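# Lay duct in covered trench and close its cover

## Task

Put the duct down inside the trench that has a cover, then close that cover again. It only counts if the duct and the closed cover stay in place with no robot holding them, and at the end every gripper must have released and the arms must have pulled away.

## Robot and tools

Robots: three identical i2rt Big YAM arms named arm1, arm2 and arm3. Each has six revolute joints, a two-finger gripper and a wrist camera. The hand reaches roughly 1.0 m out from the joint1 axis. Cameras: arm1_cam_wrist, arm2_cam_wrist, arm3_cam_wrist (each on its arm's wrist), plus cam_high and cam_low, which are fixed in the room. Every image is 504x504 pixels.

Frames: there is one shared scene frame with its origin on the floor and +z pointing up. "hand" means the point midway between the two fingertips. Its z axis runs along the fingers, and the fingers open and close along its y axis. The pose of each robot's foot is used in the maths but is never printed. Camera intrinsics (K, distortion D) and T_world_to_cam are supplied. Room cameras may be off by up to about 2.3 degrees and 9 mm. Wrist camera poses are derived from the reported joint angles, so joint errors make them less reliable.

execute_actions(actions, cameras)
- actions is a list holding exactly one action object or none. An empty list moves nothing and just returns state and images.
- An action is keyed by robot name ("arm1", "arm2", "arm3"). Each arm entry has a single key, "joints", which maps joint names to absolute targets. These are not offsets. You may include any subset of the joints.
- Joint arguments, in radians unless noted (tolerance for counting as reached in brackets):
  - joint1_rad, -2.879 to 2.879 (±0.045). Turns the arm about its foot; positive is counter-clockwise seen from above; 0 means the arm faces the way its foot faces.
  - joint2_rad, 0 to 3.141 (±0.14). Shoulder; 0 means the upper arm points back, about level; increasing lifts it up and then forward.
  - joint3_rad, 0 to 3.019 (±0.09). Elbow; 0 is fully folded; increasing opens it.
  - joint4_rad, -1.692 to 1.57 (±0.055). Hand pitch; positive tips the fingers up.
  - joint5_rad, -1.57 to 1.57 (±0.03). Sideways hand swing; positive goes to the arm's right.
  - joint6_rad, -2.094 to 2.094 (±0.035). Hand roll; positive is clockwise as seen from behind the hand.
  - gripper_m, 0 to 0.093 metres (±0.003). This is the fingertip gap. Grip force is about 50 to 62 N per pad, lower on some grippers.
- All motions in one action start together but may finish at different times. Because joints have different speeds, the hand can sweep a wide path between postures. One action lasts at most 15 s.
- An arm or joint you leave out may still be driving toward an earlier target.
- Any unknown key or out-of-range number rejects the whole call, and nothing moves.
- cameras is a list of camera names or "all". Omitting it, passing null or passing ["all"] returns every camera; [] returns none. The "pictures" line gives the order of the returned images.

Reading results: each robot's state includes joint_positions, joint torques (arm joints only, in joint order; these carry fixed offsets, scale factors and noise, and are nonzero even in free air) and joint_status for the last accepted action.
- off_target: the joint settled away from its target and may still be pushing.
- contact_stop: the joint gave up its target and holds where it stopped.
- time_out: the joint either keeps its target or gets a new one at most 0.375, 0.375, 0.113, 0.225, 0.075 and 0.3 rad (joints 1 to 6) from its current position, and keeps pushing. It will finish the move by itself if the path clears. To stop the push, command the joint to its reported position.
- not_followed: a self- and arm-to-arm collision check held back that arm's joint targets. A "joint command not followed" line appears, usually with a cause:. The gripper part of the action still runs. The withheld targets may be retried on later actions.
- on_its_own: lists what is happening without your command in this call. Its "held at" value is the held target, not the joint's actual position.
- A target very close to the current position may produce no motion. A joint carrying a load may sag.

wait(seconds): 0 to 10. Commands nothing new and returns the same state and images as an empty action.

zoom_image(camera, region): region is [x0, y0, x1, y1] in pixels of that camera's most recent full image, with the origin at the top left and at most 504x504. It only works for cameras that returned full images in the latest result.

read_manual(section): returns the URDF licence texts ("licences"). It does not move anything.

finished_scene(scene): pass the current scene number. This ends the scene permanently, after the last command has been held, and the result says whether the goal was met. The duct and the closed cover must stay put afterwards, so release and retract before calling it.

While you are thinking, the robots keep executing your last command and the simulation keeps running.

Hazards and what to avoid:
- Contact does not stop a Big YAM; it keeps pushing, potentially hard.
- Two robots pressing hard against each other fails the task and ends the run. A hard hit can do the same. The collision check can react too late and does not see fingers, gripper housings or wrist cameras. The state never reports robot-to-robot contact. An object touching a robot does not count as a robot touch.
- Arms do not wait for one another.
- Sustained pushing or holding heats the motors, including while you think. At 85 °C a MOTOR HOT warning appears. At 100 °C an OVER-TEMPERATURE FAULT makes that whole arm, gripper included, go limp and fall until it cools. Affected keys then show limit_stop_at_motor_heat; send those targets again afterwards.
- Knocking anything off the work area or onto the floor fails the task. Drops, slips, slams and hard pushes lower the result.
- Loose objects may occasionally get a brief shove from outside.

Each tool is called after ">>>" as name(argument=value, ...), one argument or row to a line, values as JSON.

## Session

>>> execute_actions(
  actions=[],
)

Scene clock: 0.00 s.
Joint torques (N m, as the arm reports them, + toward a larger angle): no reading
Motor temperatures (°C, as the motors report them): arm1=[22 27 26 25 25 23] | arm2=[22 27 30 23 25 25] | arm3=[25 27 27 25 27 23]
arm1.joint_positions: joint1_rad=-0.251 joint2_rad=+0.585 joint3_rad=+1.382 joint4_rad=-1.478 joint5_rad=-0.174 joint6_rad=+0.447 gripper_m=+0.095
arm1.joint_status: not commanded
arm1.hand: x=+0.0157 y=-0.4156 z=+1.2899 quat_wxyz=(-0.211, +0.420, -0.798, -0.378) (m; scene frame)
arm2.joint_positions: joint1_rad=-0.241 joint2_rad=+0.582 joint3_rad=+1.396 joint4_rad=-1.414 joint5_rad=-0.093 joint6_rad=+0.246 gripper_m=+0.095
arm2.joint_status: not commanded
arm2.hand: x=-0.4840 y=-0.2504 z=+1.2968 quat_wxyz=(-0.306, +0.467, -0.748, -0.359) (m; scene frame)
arm3.joint_positions: joint1_rad=-0.267 joint2_rad=+0.624 joint3_rad=+1.336 joint4_rad=-1.456 joint5_rad=-0.104 joint6_rad=-0.075 gripper_m=+0.095
arm3.joint_status: not commanded
arm3.hand: x=+0.5509 y=-0.2306 z=+1.3168 quat_wxyz=(-0.296, +0.614, -0.677, -0.279) (m; scene frame)
pictures: arm1_cam_wrist, arm2_cam_wrist, arm3_cam_wrist, cam_high, cam_low
camera_calibration (this result's frames):
arm1_cam_wrist: T_world_to_cam=[[0.834146, -0.353298, -0.423535, 0.387757], [-0.452992, -0.876918, -0.160667, -0.143378], [-0.314642, 0.325877, -0.891518, 1.41204], [0, 0, 0, 1]] pos_world=[0.0558911, -0.448887, 1.40005]
arm2_cam_wrist: T_world_to_cam=[[0.920948, -0.298385, -0.25064, 0.694034], [-0.369477, -0.873043, -0.318249, 0.0181331], [-0.123859, 0.385696, -0.914274, 1.34309], [0, 0, 0, 1]] pos_world=[-0.466115, -0.295103, 1.40767]
arm3_cam_wrist: T_world_to_cam=[[0.996417, -0.0827693, -0.017387, -0.544189], [-0.0845739, -0.973728, -0.211425, 0.109911], [0.000569284, 0.212138, -0.97724, 1.45738], [0, 0, 0, 1]] pos_world=[0.550705, -0.247183, 1.43798]
Images, in order (width x height): arm1_cam_wrist 504x504, arm2_cam_wrist 504x504, arm3_cam_wrist 504x504, cam_high 504x504, cam_low 504x504.

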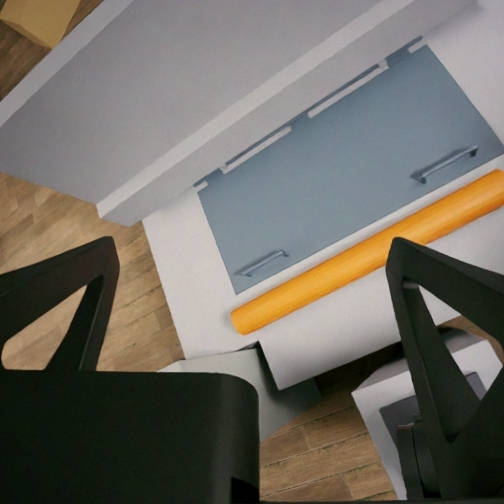

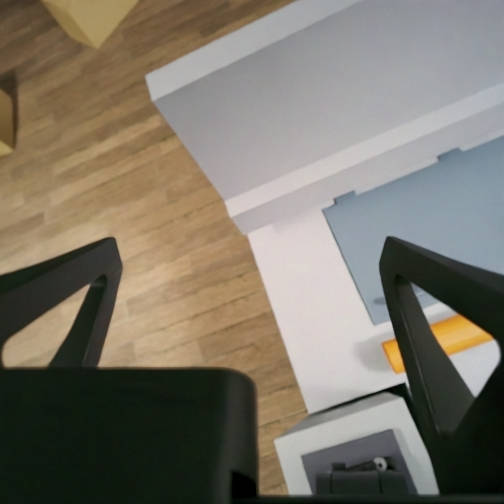

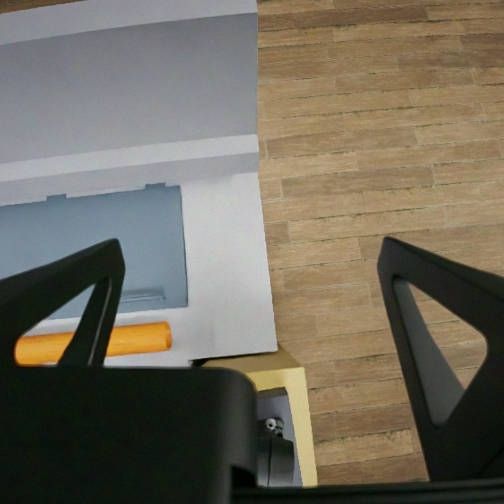

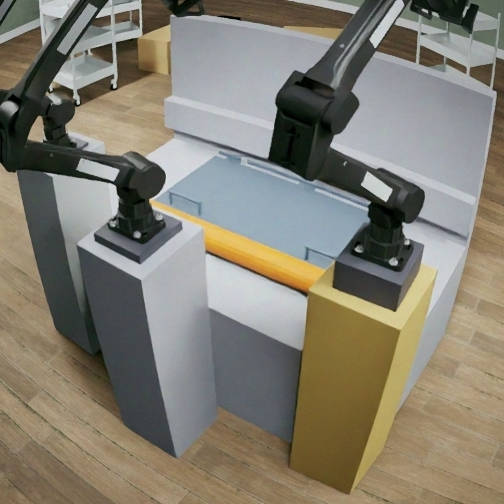

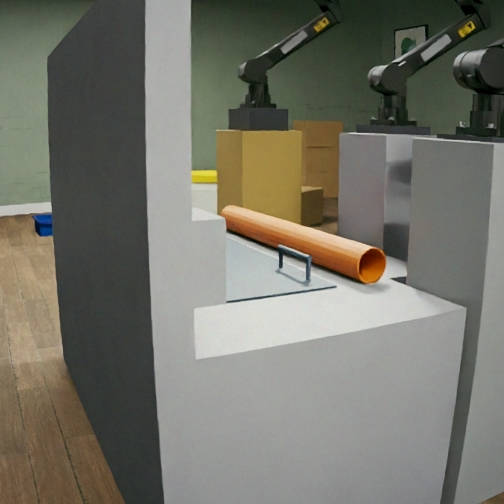

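Nearly identical; replay.

>>> execute_actions(
  actions=[
    {"arm1":{"joints":{"joint1_rad":0,"joint2_rad":1.947,"joint3_rad":0.703,"joint4_rad":-0.327,"joint5_rad":0,"joint6_rad":1.57}},"arm2":{"joints":{"joint1_rad":-0.735,"joint2_rad":2.034,"joint3_rad":0.856,"joint4_rad":-0.393,"joint5_rad":0,"joint6_rad":0.817,"gripper_m":0.06}},"arm3":{"joints":{"joint1_rad":0.707,"joint2_rad":2.214,"joint3_rad":0.886,"joint4_rad":-0.243,"joint5_rad":0,"joint6_rad":-0.817,"gripper_m":0.06}}},
  ],
  cameras=["arm2_cam_wrist","arm3_cam_wrist"],
)

>>> execute_actions(
  actions=[
    {"arm1":{"joints":{"joint2_rad":2.222,"joint3_rad":0.801,"joint4_rad":-0.14}},"arm2":{"joints":{"joint2_rad":2.327,"joint3_rad":0.923,"joint4_rad":-0.16}},"arm3":{"joints":{"joint1_rad":0.682,"joint2_rad":2.509,"joint3_rad":1.036,"joint4_rad":-0.09,"joint6_rad":-0.84}}},
  ],
  cameras=["arm1_cam_wrist","arm2_cam_wrist","arm3_cam_wrist"],
)

Scene clock: 16.50 s.
Joint torques (N m, as the arm reports them, + toward a larger angle): arm1=[ -1.37 -13.41   2.75   0.45   0.13   0.04] | arm2=[ -0.37 -11.74   2.82   0.89  -0.03   0.07] | arm3=[ -1.44 -13.63   3.14   0.79  -0.15  -0.13]
Motor temperatures (°C, as the motors report them): arm1=[22 27 28 25 25 23] | arm2=[22 27 33 23 25 25] | arm3=[25 27 29 25 27 23]
arm1.joint_positions: joint1_rad=+0.000 joint2_rad=+1.945 joint3_rad=+0.698 joint4_rad=-0.338 joint5_rad=-0.003 joint6_rad=+1.562 gripper_m=+0.095
arm1.joint_status: all done
arm1.hand: x=-0.0021 y=-0.2795 z=+0.6228 quat_wxyz=(-0.002, +0.009, -1.000, +0.011) (m; scene frame)
arm2.joint_positions: joint1_rad=-0.732 joint2_rad=+2.041 joint3_rad=+0.855 joint4_rad=-0.403 joint5_rad=-0.001 joint6_rad=+0.808 gripper_m=+0.060
arm2.joint_status: all done
arm2.hand: x=-0.2515 y=-0.1613 z=+0.6013 quat_wxyz=(+0.005, +0.007, -1.000, +0.002) (m; scene frame)
arm3.joint_positions: joint1_rad=+0.712 joint2_rad=+2.209 joint3_rad=+0.881 joint4_rad=-0.257 joint5_rad=+0.001 joint6_rad=-0.803 gripper_m=+0.060
arm3.joint_status: all done
arm3.hand: x=+0.2521 y=-0.1658 z=+0.6036 quat_wxyz=(+0.002, +1.000, -0.004, +0.006) (m; scene frame)
pictures: arm2_cam_wrist, arm3_cam_wrist
camera_calibration (this result's frames):
arm2_cam_wrist: T_world_to_cam=[[0.0181816, -0.999832, -0.0022498, -0.157318], [-0.80337, -0.0159485, 0.595267, -0.559692], [-0.595203, -0.0090155, -0.803525, 0.452836], [0, 0, 0, 1]] pos_world=[-0.17725, -0.162135, 0.696677]
arm3_cam_wrist: T_world_to_cam=[[0.00379625, 0.999911, -0.0128145, 0.173476], [0.804073, 0.00456633, 0.594513, -0.551355], [0.594519, -0.0125607, -0.803984, 0.455323], [0, 0, 0, 1]] pos_world=[0.171973, -0.165224, 0.696083]
Images, in order (width x height): arm2_cam_wrist 504x504, arm3_cam_wrist 504x504.

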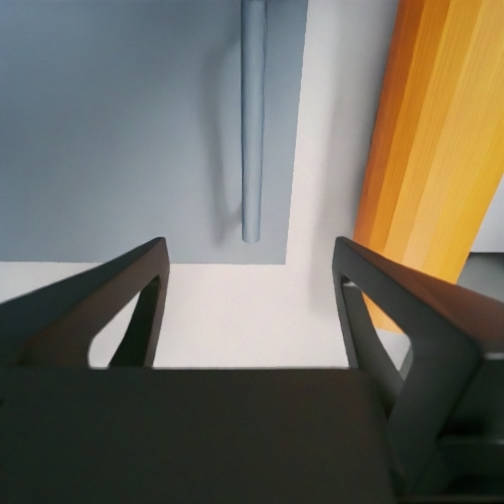

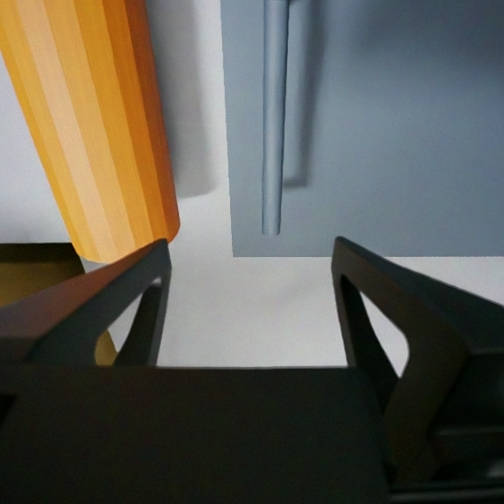

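Scene clock: 17.63 s.
Joint torques (N m, as the arm reports them, + toward a larger angle): arm1=[ -1.41 -16.47   1.08   0.47   0.12   0.03] | arm2=[  0.1  -13.49   1.49   0.85   0.01   0.09] | arm3=[ -1.44 -15.94   1.62   0.55  -0.16  -0.14]
Motor temperatures (°C, as the motors report them): arm1=[22 27 28 25 25 23] | arm2=[22 27 33 23 25 25] | arm3=[25 27 29 25 27 23]
arm1.joint_positions: joint1_rad=+0.000 joint2_rad=+2.229 joint3_rad=+0.797 joint4_rad=-0.150 joint5_rad=-0.002 joint6_rad=+1.563 gripper_m=+0.095
arm1.joint_status: all done
arm1.hand: x=-0.0015 y=-0.2644 z=+0.5367 quat_wxyz=(-0.002, +0.009, -1.000, +0.009) (m; scene frame)
arm2.joint_positions: joint1_rad=-0.732 joint2_rad=+2.347 joint3_rad=+0.918 joint4_rad=-0.171 joint5_rad=-0.001 joint6_rad=+0.809 gripper_m=+0.060
arm2.joint_status: all done
arm2.hand: x=-0.2579 y=-0.1675 z=+0.4931 quat_wxyz=(+0.008, +0.006, -1.000, +0.005) (m; scene frame)
arm3.joint_positions: joint1_rad=+0.688 joint2_rad=+2.515 joint3_rad=+1.030 joint4_rad=-0.098 joint5_rad=+0.001 joint6_rad=-0.827 gripper_m=+0.060
arm3.joint_status: all done
arm3.hand: x=+0.2535 y=-0.1527 z=+0.4974 quat_wxyz=(+0.001, +1.000, -0.004, +0.005) (m; scene frame)
pictures: arm1_cam_wrist, arm2_cam_wrist, arm3_cam_wrist
camera_calibration (this result's frames):
arm1_cam_wrist: T_world_to_cam=[[0.0261959, -0.999577, 0.012639, -0.269618], [-0.808111, -0.0137322, 0.588871, -0.314234], [-0.588448, -0.0256397, -0.808129, 0.547713], [0, 0, 0, 1]] pos_world=[0.0754272, -0.259776, 0.631074]
arm2_cam_wrist: T_world_to_cam=[[0.0174612, -0.999837, 0.00462273, -0.167268], [-0.799497, -0.0111858, 0.600566, -0.501334], [-0.600416, -0.0141825, -0.799562, 0.357932], [0, 0, 0, 1]] pos_world=[-0.182987, -0.167772, 0.588046]
arm3_cam_wrist: T_world_to_cam=[[0.00413759, 0.999933, -0.0108246, 0.157929], [0.805439, 0.00308303, 0.592671, -0.48908], [0.592665, -0.0111708, -0.805372, 0.370628], [0, 0, 0, 1]] pos_world=[0.173612, -0.15227, 0.590066]
Images, in order (width x height): arm1_cam_wrist 504x504, arm2_cam_wrist 504x504, arm3_cam_wrist 504x504.

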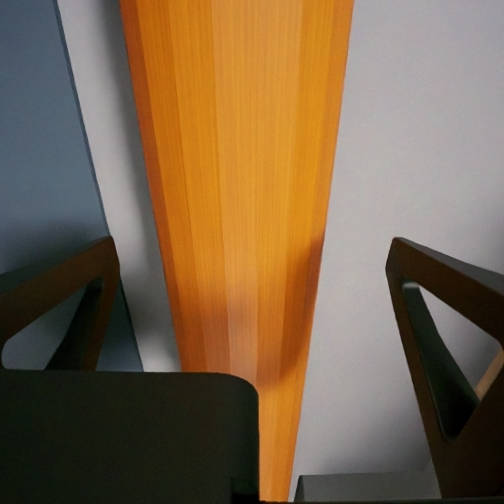

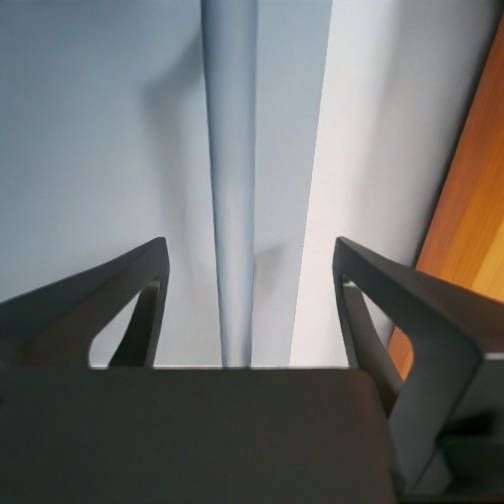

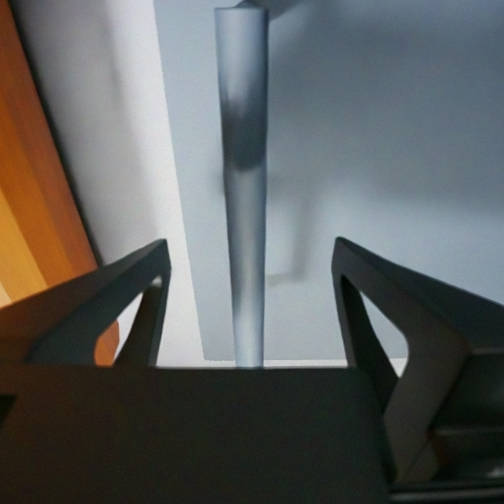

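>>> execute_actions(
  actions=[
    {"arm1":{"joints":{"joint2_rad":2.31,"joint3_rad":0.85,"joint4_rad":-0.08}},"arm2":{"joints":{"joint2_rad":2.405,"joint3_rad":0.962,"joint4_rad":-0.13}},"arm3":{"joints":{"joint2_rad":2.575,"joint3_rad":1.058,"joint4_rad":-0.07}}},
  ],
  cameras=["arm1_cam_wrist"],
)

Scene clock: 25.30 s.
Joint torques (N m, as the arm reports them, + toward a larger angle): arm1=[ -1.41 -13.9    1.69   0.87   0.12   0.03] | arm2=[  0.24 -12.72   1.11   0.89  -0.03   0.08] | arm3=[ -1.46 -14.34   1.04   0.63  -0.15  -0.14]
Motor temperatures (°C, as the motors report them): arm1=[22 28 27 25 25 23] | arm2=[22 28 32 23 25 25] | arm3=[25 27 28 25 27 23]
arm1.joint_positions: joint1_rad=+0.000 joint2_rad=+2.280 joint3_rad=+0.838 joint4_rad=-0.100 joint5_rad=-0.002 joint6_rad=+1.563 gripper_m=+0.095
arm1.joint_status: all done
arm1.hand: x=-0.0016 y=-0.2458 z=+0.5213 quat_wxyz=(-0.002, +0.008, -1.000, -0.011) (m; scene frame)
arm2.joint_positions: joint1_rad=-0.732 joint2_rad=+2.402 joint3_rad=+0.958 joint4_rad=-0.137 joint5_rad=-0.001 joint6_rad=+0.809 gripper_m=+0.060
arm2.joint_status: all done
arm2.hand: x=-0.2507 y=-0.1598 z=+0.4748 quat_wxyz=(+0.002, +0.006, -1.000, -0.001) (m; scene frame)
arm3.joint_positions: joint1_rad=+0.688 joint2_rad=+2.559 joint3_rad=+1.058 joint4_rad=-0.082 joint5_rad=+0.001 joint6_rad=-0.827 gripper_m=+0.060
arm3.joint_status: all done
arm3.hand: x=+0.2529 y=-0.1520 z=+0.4816 quat_wxyz=(+0.001, +1.000, -0.004, +0.005) (m; scene frame)
pictures: arm1_cam_wrist
camera_calibration (this result's frames):
arm1_cam_wrist: T_world_to_cam=[[0.0260935, -0.999284, -0.0274072, -0.229926], [-0.807896, -0.037227, 0.588148, -0.310367], [-0.588747, 0.00679539, -0.808289, 0.543774], [0, 0, 0, 1]] pos_world=[0.0754001, -0.245011, 0.615766]
Images, in order (width x height): arm1_cam_wrist 504x504.

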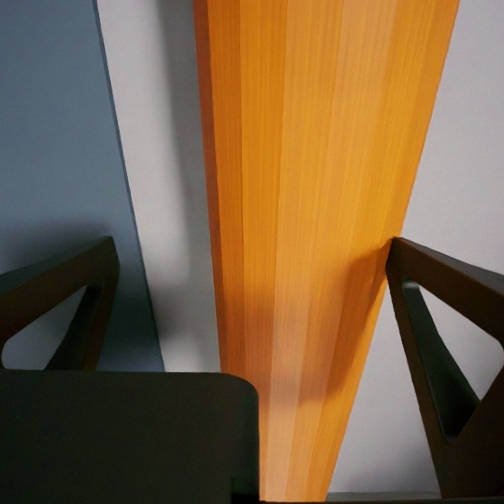

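>>> execute_actions(
  actions=[
    {"arm1":{"joints":{"joint2_rad":2.4,"joint3_rad":0.87,"joint4_rad":-0.03}},"arm2":{"joints":{"gripper_m":0}},"arm3":{"joints":{"joint2_rad":2.593,"joint3_rad":1.07}}},
  ],
  cameras=[],
)

>>> execute_actions(
  actions=[
    {"arm1":{"joints":{"gripper_m":0.03}},"arm3":{"joints":{"gripper_m":0}}},
  ],
)

Scene clock: 32.87 s.
Joint torques (N m, as the arm reports them, + toward a larger angle): arm1=[ -1.33 -17.09   2.29   1.29   0.11   0.04] | arm2=[ -0.3  -12.92   1.68   0.83  -0.2    0.03] | arm3=[ -1.56 -13.17   1.52   0.62  -0.15  -0.14]
Motor temperatures (°C, as the motors report them): arm1=[22 28 27 25 25 23] | arm2=[22 28 31 23 25 25] | arm3=[25 27 28 25 27 23]
arm1.joint_positions: joint1_rad=+0.000 joint2_rad=+2.415 joint3_rad=+0.832 joint4_rad=-0.066 joint5_rad=-0.002 joint6_rad=+1.563 gripper_m=+0.095
arm1.joint_status: all done
arm1.hand: x=-0.0008 y=-0.2957 z=+0.4769 quat_wxyz=(-0.002, +0.008, -0.999, +0.042) (m; scene frame)
arm2.joint_positions: joint1_rad=-0.733 joint2_rad=+2.402 joint3_rad=+0.956 joint4_rad=-0.137 joint5_rad=+0.005 joint6_rad=+0.814 gripper_m=+0.010
arm2.joint_status: gripper_m off_target (ended at +0.010, target +0.000)
arm2.hand: x=-0.2507 y=-0.1616 z=+0.4746 quat_wxyz=(+0.001, +0.003, -1.000, +0.002) (m; scene frame)
arm3.joint_positions: joint1_rad=+0.688 joint2_rad=+2.571 joint3_rad=+1.063 joint4_rad=-0.082 joint5_rad=+0.001 joint6_rad=-0.827 gripper_m=+0.060
arm3.joint_status: all done
arm3.hand: x=+0.2546 y=-0.1538 z=+0.4770 quat_wxyz=(+0.004, +1.000, -0.004, +0.007) (m; scene frame)
pictures: none
No camera images: the call's "cameras" was empty. Leave "cameras" out to get every camera's image.

Scene clock: 33.50 s.
Joint torques (N m, as the arm reports them, + toward a larger angle): arm1=[ -1.55 -17.08   2.     1.14   0.13   0.05] | arm2=[ -0.09 -12.42   1.47   0.88  -0.26   0.01] | arm3=[ -1.48 -13.86   1.61   0.61  -0.08  -0.09]
Motor temperatures (°C, as the motors report them): arm1=[22 28 27 25 25 23] | arm2=[22 28 31 23 25 25] | arm3=[25 27 28 25 27 23]
arm1.joint_positions: joint1_rad=+0.000 joint2_rad=+2.415 joint3_rad=+0.837 joint4_rad=-0.062 joint5_rad=-0.002 joint6_rad=+1.562 gripper_m=+0.075
arm1.joint_status: gripper_m off_target (ended at +0.075, target +0.030)
arm1.hand: x=-0.0008 y=-0.2917 z=+0.4767 quat_wxyz=(-0.002, +0.009, -0.999, +0.038) (m; scene frame)
arm2.joint_positions: joint1_rad=-0.733 joint2_rad=+2.402 joint3_rad=+0.956 joint4_rad=-0.137 joint5_rad=+0.005 joint6_rad=+0.814 gripper_m=+0.010
arm2.joint_status: not commanded
arm2.hand: x=-0.2507 y=-0.1616 z=+0.4746 quat_wxyz=(+0.001, +0.003, -1.000, +0.002) (m; scene frame)
arm3.joint_positions: joint1_rad=+0.688 joint2_rad=+2.572 joint3_rad=+1.063 joint4_rad=-0.081 joint5_rad=-0.001 joint6_rad=-0.833 gripper_m=+0.010
arm3.joint_status: gripper_m off_target (ended at +0.010, target +0.000)
arm3.hand: x=+0.2544 y=-0.1542 z=+0.4768 quat_wxyz=(+0.005, +1.000, -0.001, +0.006) (m; scene frame)
pictures: arm1_cam_wrist, arm2_cam_wrist, arm3_cam_wrist, cam_high, cam_low
camera_calibration (this result's frames):
arm1_cam_wrist: T_world_to_cam=[[0.0269133, -0.997171, 0.0701788, -0.322925], [-0.808393, 0.0195863, 0.588318, -0.268709], [-0.588028, -0.0725656, -0.805579, 0.48396], [0, 0, 0, 1]] pos_world=[0.0760506, -0.281629, 0.570617]
arm2_cam_wrist: T_world_to_cam=[[0.0109672, -0.999936, -0.00266198, -0.159583], [-0.808415, -0.0104334, 0.588521, -0.480781], [-0.588511, -0.00430246, -0.808478, 0.356277], [0, 0, 0, 1]] pos_world=[-0.177247, -0.163056, 0.570567]
arm3_cam_wrist: T_world_to_cam=[[-0.00187034, 0.99985, -0.0172332, 0.163773], [0.803837, 0.0117544, 0.594733, -0.476862], [0.594847, -0.0127403, -0.803738, 0.35186], [0, 0, 0, 1]] pos_world=[0.174323, -0.15366, 0.569232]
Images, in order (width x height): arm1_cam_wrist 504x504, arm2_cam_wrist 504x504, arm3_cam_wrist 504x504, cam_high 504x504, cam_low 504x504.

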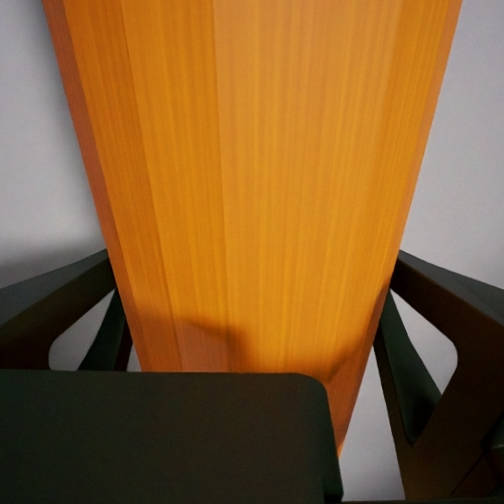

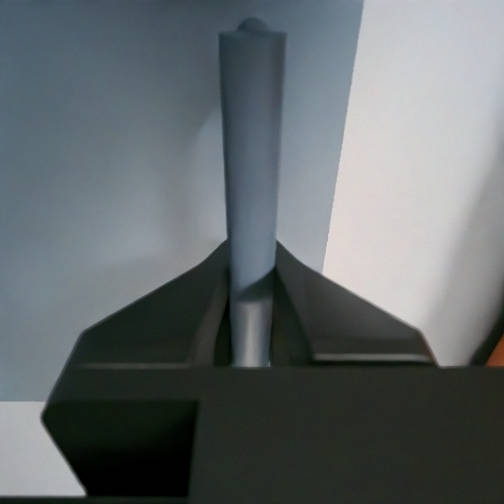

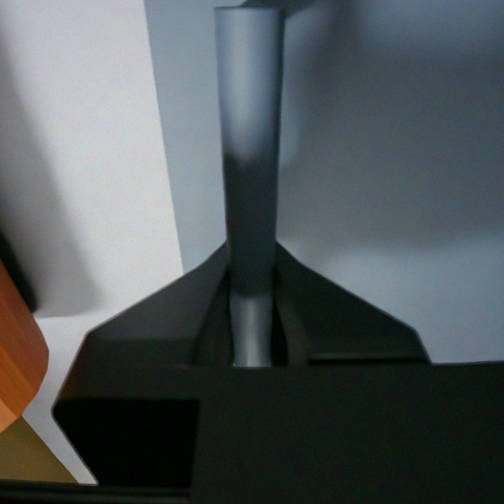

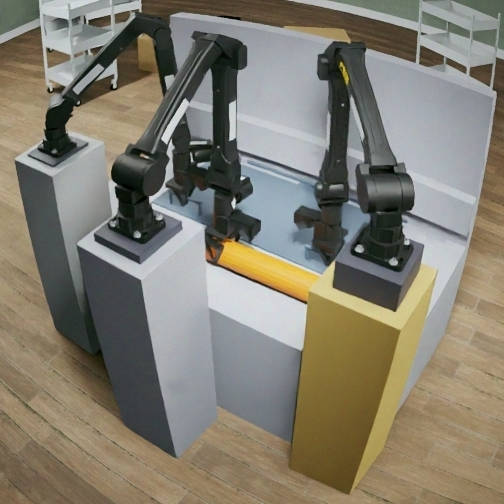

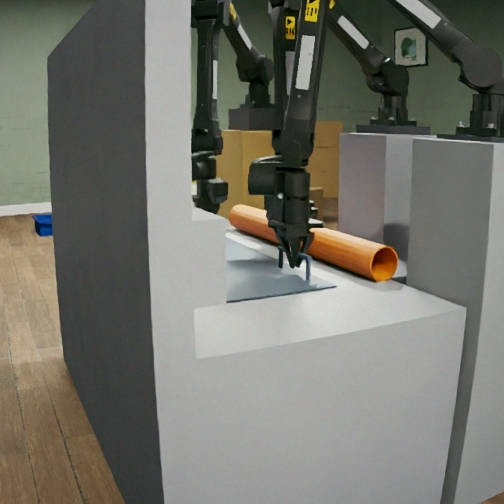

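>>> execute_actions(
  actions=[
    {"arm2":{"joints":{"joint1_rad":-0.702,"joint2_rad":2.15,"joint3_rad":0.944,"joint4_rad":-0.341,"joint6_rad":0.856}},"arm3":{"joints":{"joint1_rad":0.668,"joint2_rad":2.32,"joint3_rad":1.0,"joint4_rad":-0.224,"joint6_rad":-0.856}}},
  ],
  cameras=[],
)

>>> execute_actions(
  actions=[
    {"arm2":{"joints":{"joint1_rad":-0.635,"joint2_rad":1.97,"joint3_rad":1.03,"joint4_rad":-0.57,"joint6_rad":0.917}},"arm3":{"joints":{"joint1_rad":0.6,"joint2_rad":2.12,"joint3_rad":1.045,"joint4_rad":-0.44,"joint6_rad":-0.917}}},
  ],
  cameras=[],
)

>>> execute_actions(
  actions=[
    {"arm1":{"joints":{"joint2_rad":2.222,"joint3_rad":0.801,"joint4_rad":-0.14}},"arm2":{"joints":{"joint1_rad":-0.54,"joint2_rad":1.9,"joint3_rad":1.27,"joint4_rad":-0.82,"joint6_rad":0.99}},"arm3":{"joints":{"joint1_rad":0.505,"joint2_rad":2.01,"joint3_rad":1.25,"joint4_rad":-0.7,"joint6_rad":-1.0}}},
  ],
  cameras=["cam_low"],
)

>>> execute_actions(
  actions=[
    {"arm2":{"joints":{"joint1_rad":-0.45,"joint2_rad":2.0,"joint3_rad":1.58,"joint4_rad":-1.02,"joint6_rad":1.085}},"arm3":{"joints":{"joint1_rad":0.415,"joint2_rad":2.075,"joint3_rad":1.545,"joint4_rad":-0.91,"joint6_rad":-1.095}}},
  ],
  cameras=["cam_low"],
)

Scene clock: 50.53 s.
Joint torques (N m, as the arm reports them, + toward a larger angle): arm1=[ -1.47 -17.05   2.02   1.12   0.13   0.05] | arm2=[  0.22 -17.59   2.56  -0.09  -0.39   0.07] | arm3=[ -0.27 -20.11   1.96  -0.37   0.05  -0.01]
Motor temperatures (°C, as the motors report them): arm1=[22 29 26 25 25 23] | arm2=[22 29 30 23 25 25] | arm3=[25 28 28 25 27 23]
arm1.joint_positions: joint1_rad=+0.000 joint2_rad=+2.415 joint3_rad=+0.837 joint4_rad=-0.062 joint5_rad=-0.002 joint6_rad=+1.562 gripper_m=+0.075
arm1.joint_status: not commanded
arm1.hand: x=-0.0008 y=-0.2917 z=+0.4767 quat_wxyz=(-0.002, +0.009, -0.999, +0.038) (m; scene frame)
arm2.joint_positions: joint1_rad=-0.704 joint2_rad=+2.219 joint3_rad=+0.940 joint4_rad=-0.332 joint5_rad=+0.010 joint6_rad=+0.848 gripper_m=+0.010
arm2.joint_status: all done
arm2.hand: x=-0.2503 y=-0.1456 z=+0.5440 quat_wxyz=(+0.008, +0.001, -1.000, +0.014) (m; scene frame)
arm3.joint_positions: joint1_rad=+0.662 joint2_rad=+2.387 joint3_rad=+1.002 joint4_rad=-0.211 joint5_rad=-0.005 joint6_rad=-0.858 gripper_m=+0.010
arm3.joint_status: all done
arm3.hand: x=+0.2536 y=-0.1389 z=+0.5457 quat_wxyz=(+0.008, +1.000, -0.001, +0.007) (m; scene frame)
pictures: none
No camera images: the call's "cameras" was empty. Leave "cameras" out to get every camera's image.

Scene clock: 51.60 s.
Joint torques (N m, as the arm reports them, + toward a larger angle): arm1=[ -1.23 -17.     2.02   1.16   0.1    0.04] | arm2=[  0.33 -16.8    6.52  -0.5   -0.75   0.1 ] | arm3=[ -1.07 -19.77   6.28  -0.58   0.31   0.01]
Motor temperatures (°C, as the motors report them): arm1=[22 29 26 25 25 23] | arm2=[22 29 31 23 25 25] | arm3=[25 28 28 25 27 23]
arm1.joint_positions: joint1_rad=+0.000 joint2_rad=+2.415 joint3_rad=+0.837 joint4_rad=-0.062 joint5_rad=-0.002 joint6_rad=+1.562 gripper_m=+0.075
arm1.joint_status: not commanded
arm1.hand: x=-0.0008 y=-0.2917 z=+0.4767 quat_wxyz=(-0.002, +0.009, -0.999, +0.038) (m; scene frame)
arm2.joint_positions: joint1_rad=-0.641 joint2_rad=+2.037 joint3_rad=+0.989 joint4_rad=-0.554 joint5_rad=+0.016 joint6_rad=+0.911 gripper_m=+0.010
arm2.joint_status: all done
arm2.hand: x=-0.2505 y=-0.1060 z=+0.6258 quat_wxyz=(+0.001, +0.001, -1.000, +0.013) (m; scene frame)
arm3.joint_positions: joint1_rad=+0.599 joint2_rad=+2.191 joint3_rad=+1.021 joint4_rad=-0.423 joint5_rad=-0.013 joint6_rad=-0.921 gripper_m=+0.010
arm3.joint_status: all done
arm3.hand: x=+0.2530 y=-0.0987 z=+0.6281 quat_wxyz=(+0.010, +1.000, -0.001, +0.002) (m; scene frame)
pictures: none
No camera images: the call's "cameras" was empty. Leave "cameras" out to get every camera's image.

Scene clock: 53.73 s.
Joint torques (N m, as the arm reports them, + toward a larger angle): arm1=[ -1.48 -16.79   0.71  -0.24  -0.12   0.03] | arm2=[  2.21 -18.67  11.49   0.62  -0.95  -0.04] | arm3=[ -1.95 -22.92  12.56   0.03   0.64   0.01]
Motor temperatures (°C, as the motors report them): arm1=[22 29 26 25 25 23] | arm2=[22 29 32 23 25 25] | arm3=[25 28 28 25 27 23]
arm1.joint_positions: joint1_rad=+0.000 joint2_rad=+2.233 joint3_rad=+0.802 joint4_rad=-0.132 joint5_rad=+0.004 joint6_rad=+1.564 gripper_m=+0.075
arm1.joint_status: all done
arm1.hand: x=-0.0005 y=-0.2585 z=+0.5356 quat_wxyz=(-0.006, +0.008, -1.000, +0.000) (m; scene frame)
arm2.joint_positions: joint1_rad=-0.561 joint2_rad=+1.980 joint3_rad=+1.180 joint4_rad=-0.827 joint5_rad=+0.023 joint6_rad=+0.988 gripper_m=+0.010
arm2.joint_status: joint3_rad time_out (moved +0.191 of +0.281); the others done
arm2.on_its_own: joint3_rad reads +1.180 and still pushes toward +1.270 since a time_out
arm2.hand: x=-0.2501 y=-0.0441 z=+0.6962 quat_wxyz=(+0.004, +0.002, -1.000, +0.025) (m; scene frame)
arm3.joint_positions: joint1_rad=+0.517 joint2_rad=+2.100 joint3_rad=+1.180 joint4_rad=-0.699 joint5_rad=-0.023 joint6_rad=-1.004 gripper_m=+0.010
arm3.joint_status: all done
arm3.hand: x=+0.2539 y=-0.0366 z=+0.7006 quat_wxyz=(+0.024, +1.000, -0.001, +0.004) (m; scene frame)
pictures: cam_low
Images, in order (width x height): cam_low 504x504.

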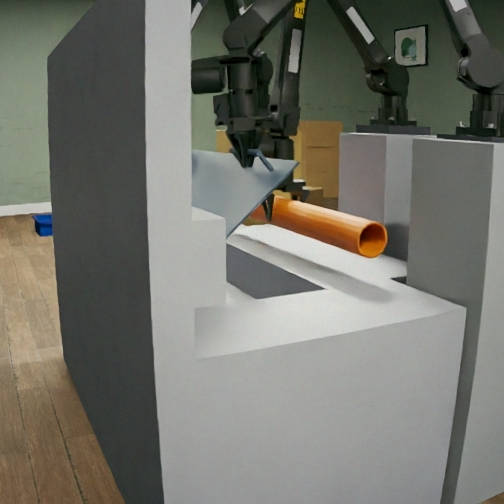

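not run: a stop came earlier in this reply.

>>> execute_actions(
  actions=[
    {"arm1":{"joints":{"joint1_rad":-0.058,"joint2_rad":2.27,"joint3_rad":1.1,"joint4_rad":-0.38,"joint6_rad":1.512}},"arm2":{"joints":{"joint1_rad":-0.45,"joint2_rad":2.0,"joint3_rad":1.58,"joint4_rad":-1.02,"joint6_rad":1.085}},"arm3":{"joints":{"joint1_rad":0.415,"joint2_rad":2.09,"joint3_rad":1.545,"joint4_rad":-0.91,"joint6_rad":-1.095}}},
  ],
  cameras=["cam_low","arm3_cam_wrist"],
)

Scene clock: 64.73 s.
Joint torques (N m, as the arm reports them, + toward a larger angle): arm1=[ -1.05 -21.44   2.92  -0.33  -0.13  -0.11] | arm2=[  1.56 -17.89  13.07   1.98  -0.91   0.02] | arm3=[ -1.81 -20.97  15.54   1.02   0.66  -0.03]
Motor temperatures (°C, as the motors report them): arm1=[22 29 26 25 25 23] | arm2=[22 30 37 23 26 25] | arm3=[25 29 30 25 27 23]
arm1.joint_positions: joint1_rad=-0.063 joint2_rad=+2.299 joint3_rad=+1.096 joint4_rad=-0.370 joint5_rad=+0.004 joint6_rad=+1.520 gripper_m=+0.075
arm1.joint_status: all done
arm1.hand: x=+0.0273 y=-0.1611 z=+0.5378 quat_wxyz=(-0.006, -0.001, -1.000, +0.005) (m; scene frame)
arm2.joint_positions: joint1_rad=-0.469 joint2_rad=+2.035 joint3_rad=+1.483 joint4_rad=-1.051 joint5_rad=+0.021 joint6_rad=+1.079 gripper_m=+0.010
arm2.joint_status: joint3_rad time_out (moved +0.303 of +0.400); the others done
arm2.on_its_own: joint3_rad reads +1.483 and still pushes toward +1.580 since a time_out
arm2.hand: x=-0.2501 y=+0.0514 z=+0.7584 quat_wxyz=(-0.004, +0.003, -1.000, +0.015) (m; scene frame)
arm3.joint_positions: joint1_rad=+0.425 joint2_rad=+2.125 joint3_rad=+1.462 joint4_rad=-0.932 joint5_rad=-0.023 joint6_rad=-1.095 gripper_m=+0.010
arm3.joint_status: all done
arm3.hand: x=+0.2551 y=+0.0593 z=+0.7632 quat_wxyz=(+0.014, +1.000, -0.001, -0.004) (m; scene frame)
pictures: arm3_cam_wrist, cam_low
camera_calibration (this result's frames):
arm3_cam_wrist: T_world_to_cam=[[-0.00159925, 0.999379, -0.0352128, -0.0311339], [0.816213, 0.0216487, 0.577345, -0.640676], [0.577748, -0.0278178, -0.815741, 0.598776], [0, 0, 0, 1]] pos_world=[0.176937, 0.0616409, 0.85724]
Images, in order (width x height): arm3_cam_wrist 504x504, cam_low 504x504.

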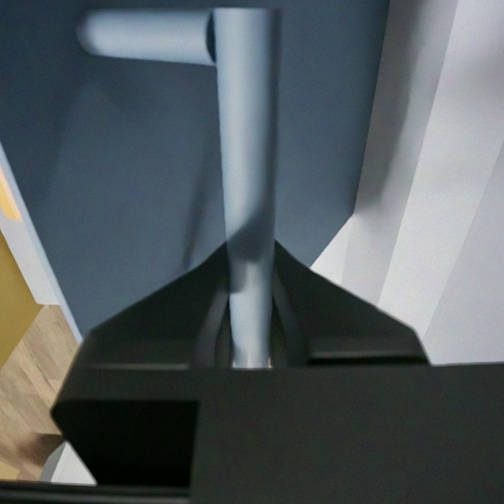

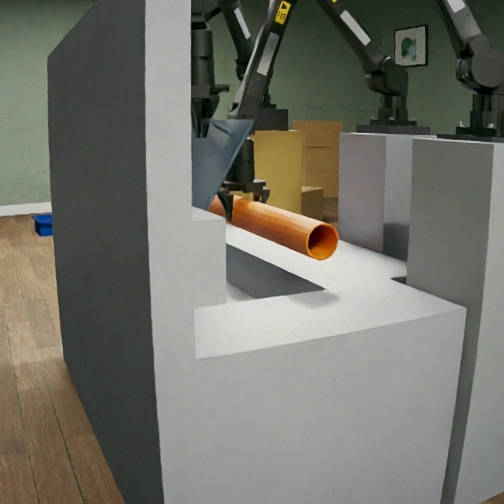

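>>> execute_actions(
  actions=[
    {"arm1":{"joints":{"joint2_rad":2.42,"joint3_rad":1.4,"joint4_rad":-0.43}}},
  ],
  cameras=["cam_low"],
)

>>> execute_actions(
  actions=[
    {"arm1":{"joints":{"joint2_rad":2.6,"joint3_rad":1.57}}},
  ],
  cameras=["cam_low","cam_high"],
)

Scene clock: 76.77 s.
Joint torques (N m, as the arm reports them, + toward a larger angle): arm1=[ -1.1  -25.51   5.53  -0.05  -0.12  -0.1 ] | arm2=[  1.75 -17.85  12.9    2.08  -0.83   0.01] | arm3=[ -1.77 -20.97  15.53   1.02   0.66  -0.02]
Motor temperatures (°C, as the motors report them): arm1=[22 30 27 25 25 23] | arm2=[22 31 41 23 26 25] | arm3=[25 29 32 25 27 23]
arm1.joint_positions: joint1_rad=-0.063 joint2_rad=+2.462 joint3_rad=+1.375 joint4_rad=-0.424 joint5_rad=+0.004 joint6_rad=+1.519 gripper_m=+0.075
arm1.joint_status: all done
arm1.hand: x=+0.0323 y=-0.0710 z=+0.5037 quat_wxyz=(-0.007, -0.001, -1.000, -0.027) (m; scene frame)
arm2.joint_positions: joint1_rad=-0.469 joint2_rad=+2.035 joint3_rad=+1.483 joint4_rad=-1.051 joint5_rad=+0.021 joint6_rad=+1.079 gripper_m=+0.010
arm2.joint_status: not commanded
arm2.on_its_own: joint3_rad reads +1.483 and still pushes toward +1.580 since a time_out
arm2.hand: x=-0.2501 y=+0.0514 z=+0.7584 quat_wxyz=(-0.004, +0.003, -1.000, +0.015) (m; scene frame)
arm3.joint_positions: joint1_rad=+0.425 joint2_rad=+2.125 joint3_rad=+1.462 joint4_rad=-0.932 joint5_rad=-0.023 joint6_rad=-1.095 gripper_m=+0.010
arm3.joint_status: not commanded
arm3.hand: x=+0.2551 y=+0.0593 z=+0.7632 quat_wxyz=(+0.014, +1.000, -0.001, -0.004) (m; scene frame)
pictures: cam_low
Images, in order (width x height): cam_low 504x504.

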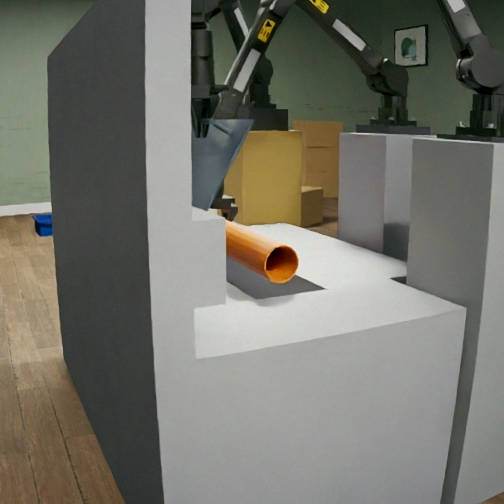

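Scene clock: 77.83 s.
Joint torques (N m, as the arm reports them, + toward a larger angle): arm1=[ -1.37 -27.6    5.47   0.05  -0.12  -0.11] | arm2=[  1.62 -17.98  12.9    1.95  -0.87   0.03] | arm3=[ -1.8  -21.04  15.54   1.03   0.66  -0.03]
Motor temperatures (°C, as the motors report them): arm1=[22 30 27 25 25 23] | arm2=[22 31 41 23 26 25] | arm3=[25 29 32 25 27 23]
arm1.joint_positions: joint1_rad=-0.063 joint2_rad=+2.647 joint3_rad=+1.544 joint4_rad=-0.429 joint5_rad=+0.004 joint6_rad=+1.518 gripper_m=+0.075
arm1.joint_status: all done
arm1.hand: x=+0.0337 y=-0.0540 z=+0.4351 quat_wxyz=(-0.007, +0.000, -1.000, -0.016) (m; scene frame)
arm2.joint_positions: joint1_rad=-0.469 joint2_rad=+2.035 joint3_rad=+1.483 joint4_rad=-1.051 joint5_rad=+0.021 joint6_rad=+1.079 gripper_m=+0.010
arm2.joint_status: not commanded
arm2.on_its_own: joint3_rad reads +1.483 and still pushes toward +1.580 since a time_out
arm2.hand: x=-0.2501 y=+0.0514 z=+0.7584 quat_wxyz=(-0.004, +0.003, -1.000, +0.015) (m; scene frame)
arm3.joint_positions: joint1_rad=+0.425 joint2_rad=+2.125 joint3_rad=+1.462 joint4_rad=-0.932 joint5_rad=-0.023 joint6_rad=-1.095 gripper_m=+0.010
arm3.joint_status: not commanded
arm3.hand: x=+0.2551 y=+0.0593 z=+0.7632 quat_wxyz=(+0.014, +1.000, -0.001, -0.004) (m; scene frame)
pictures: cam_high, cam_low
Images, in order (width x height): cam_high 504x504, cam_low 504x504.

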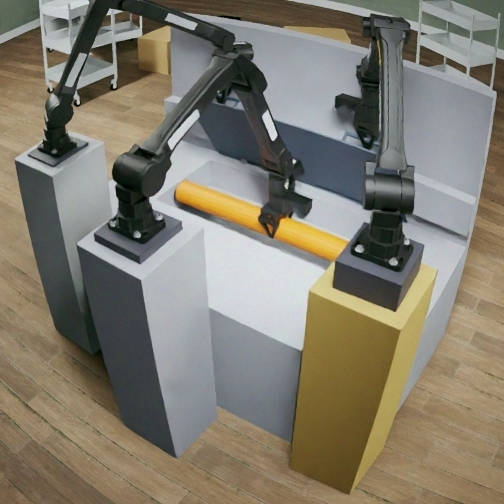

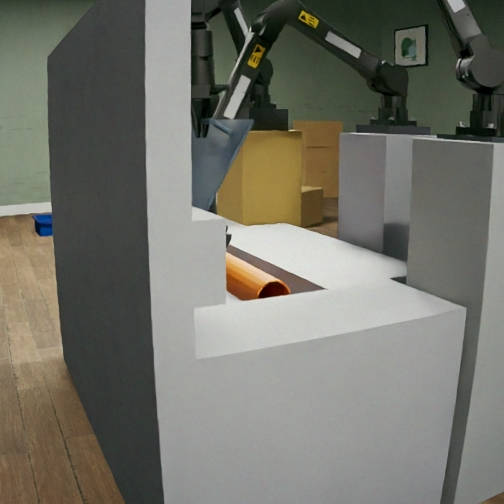

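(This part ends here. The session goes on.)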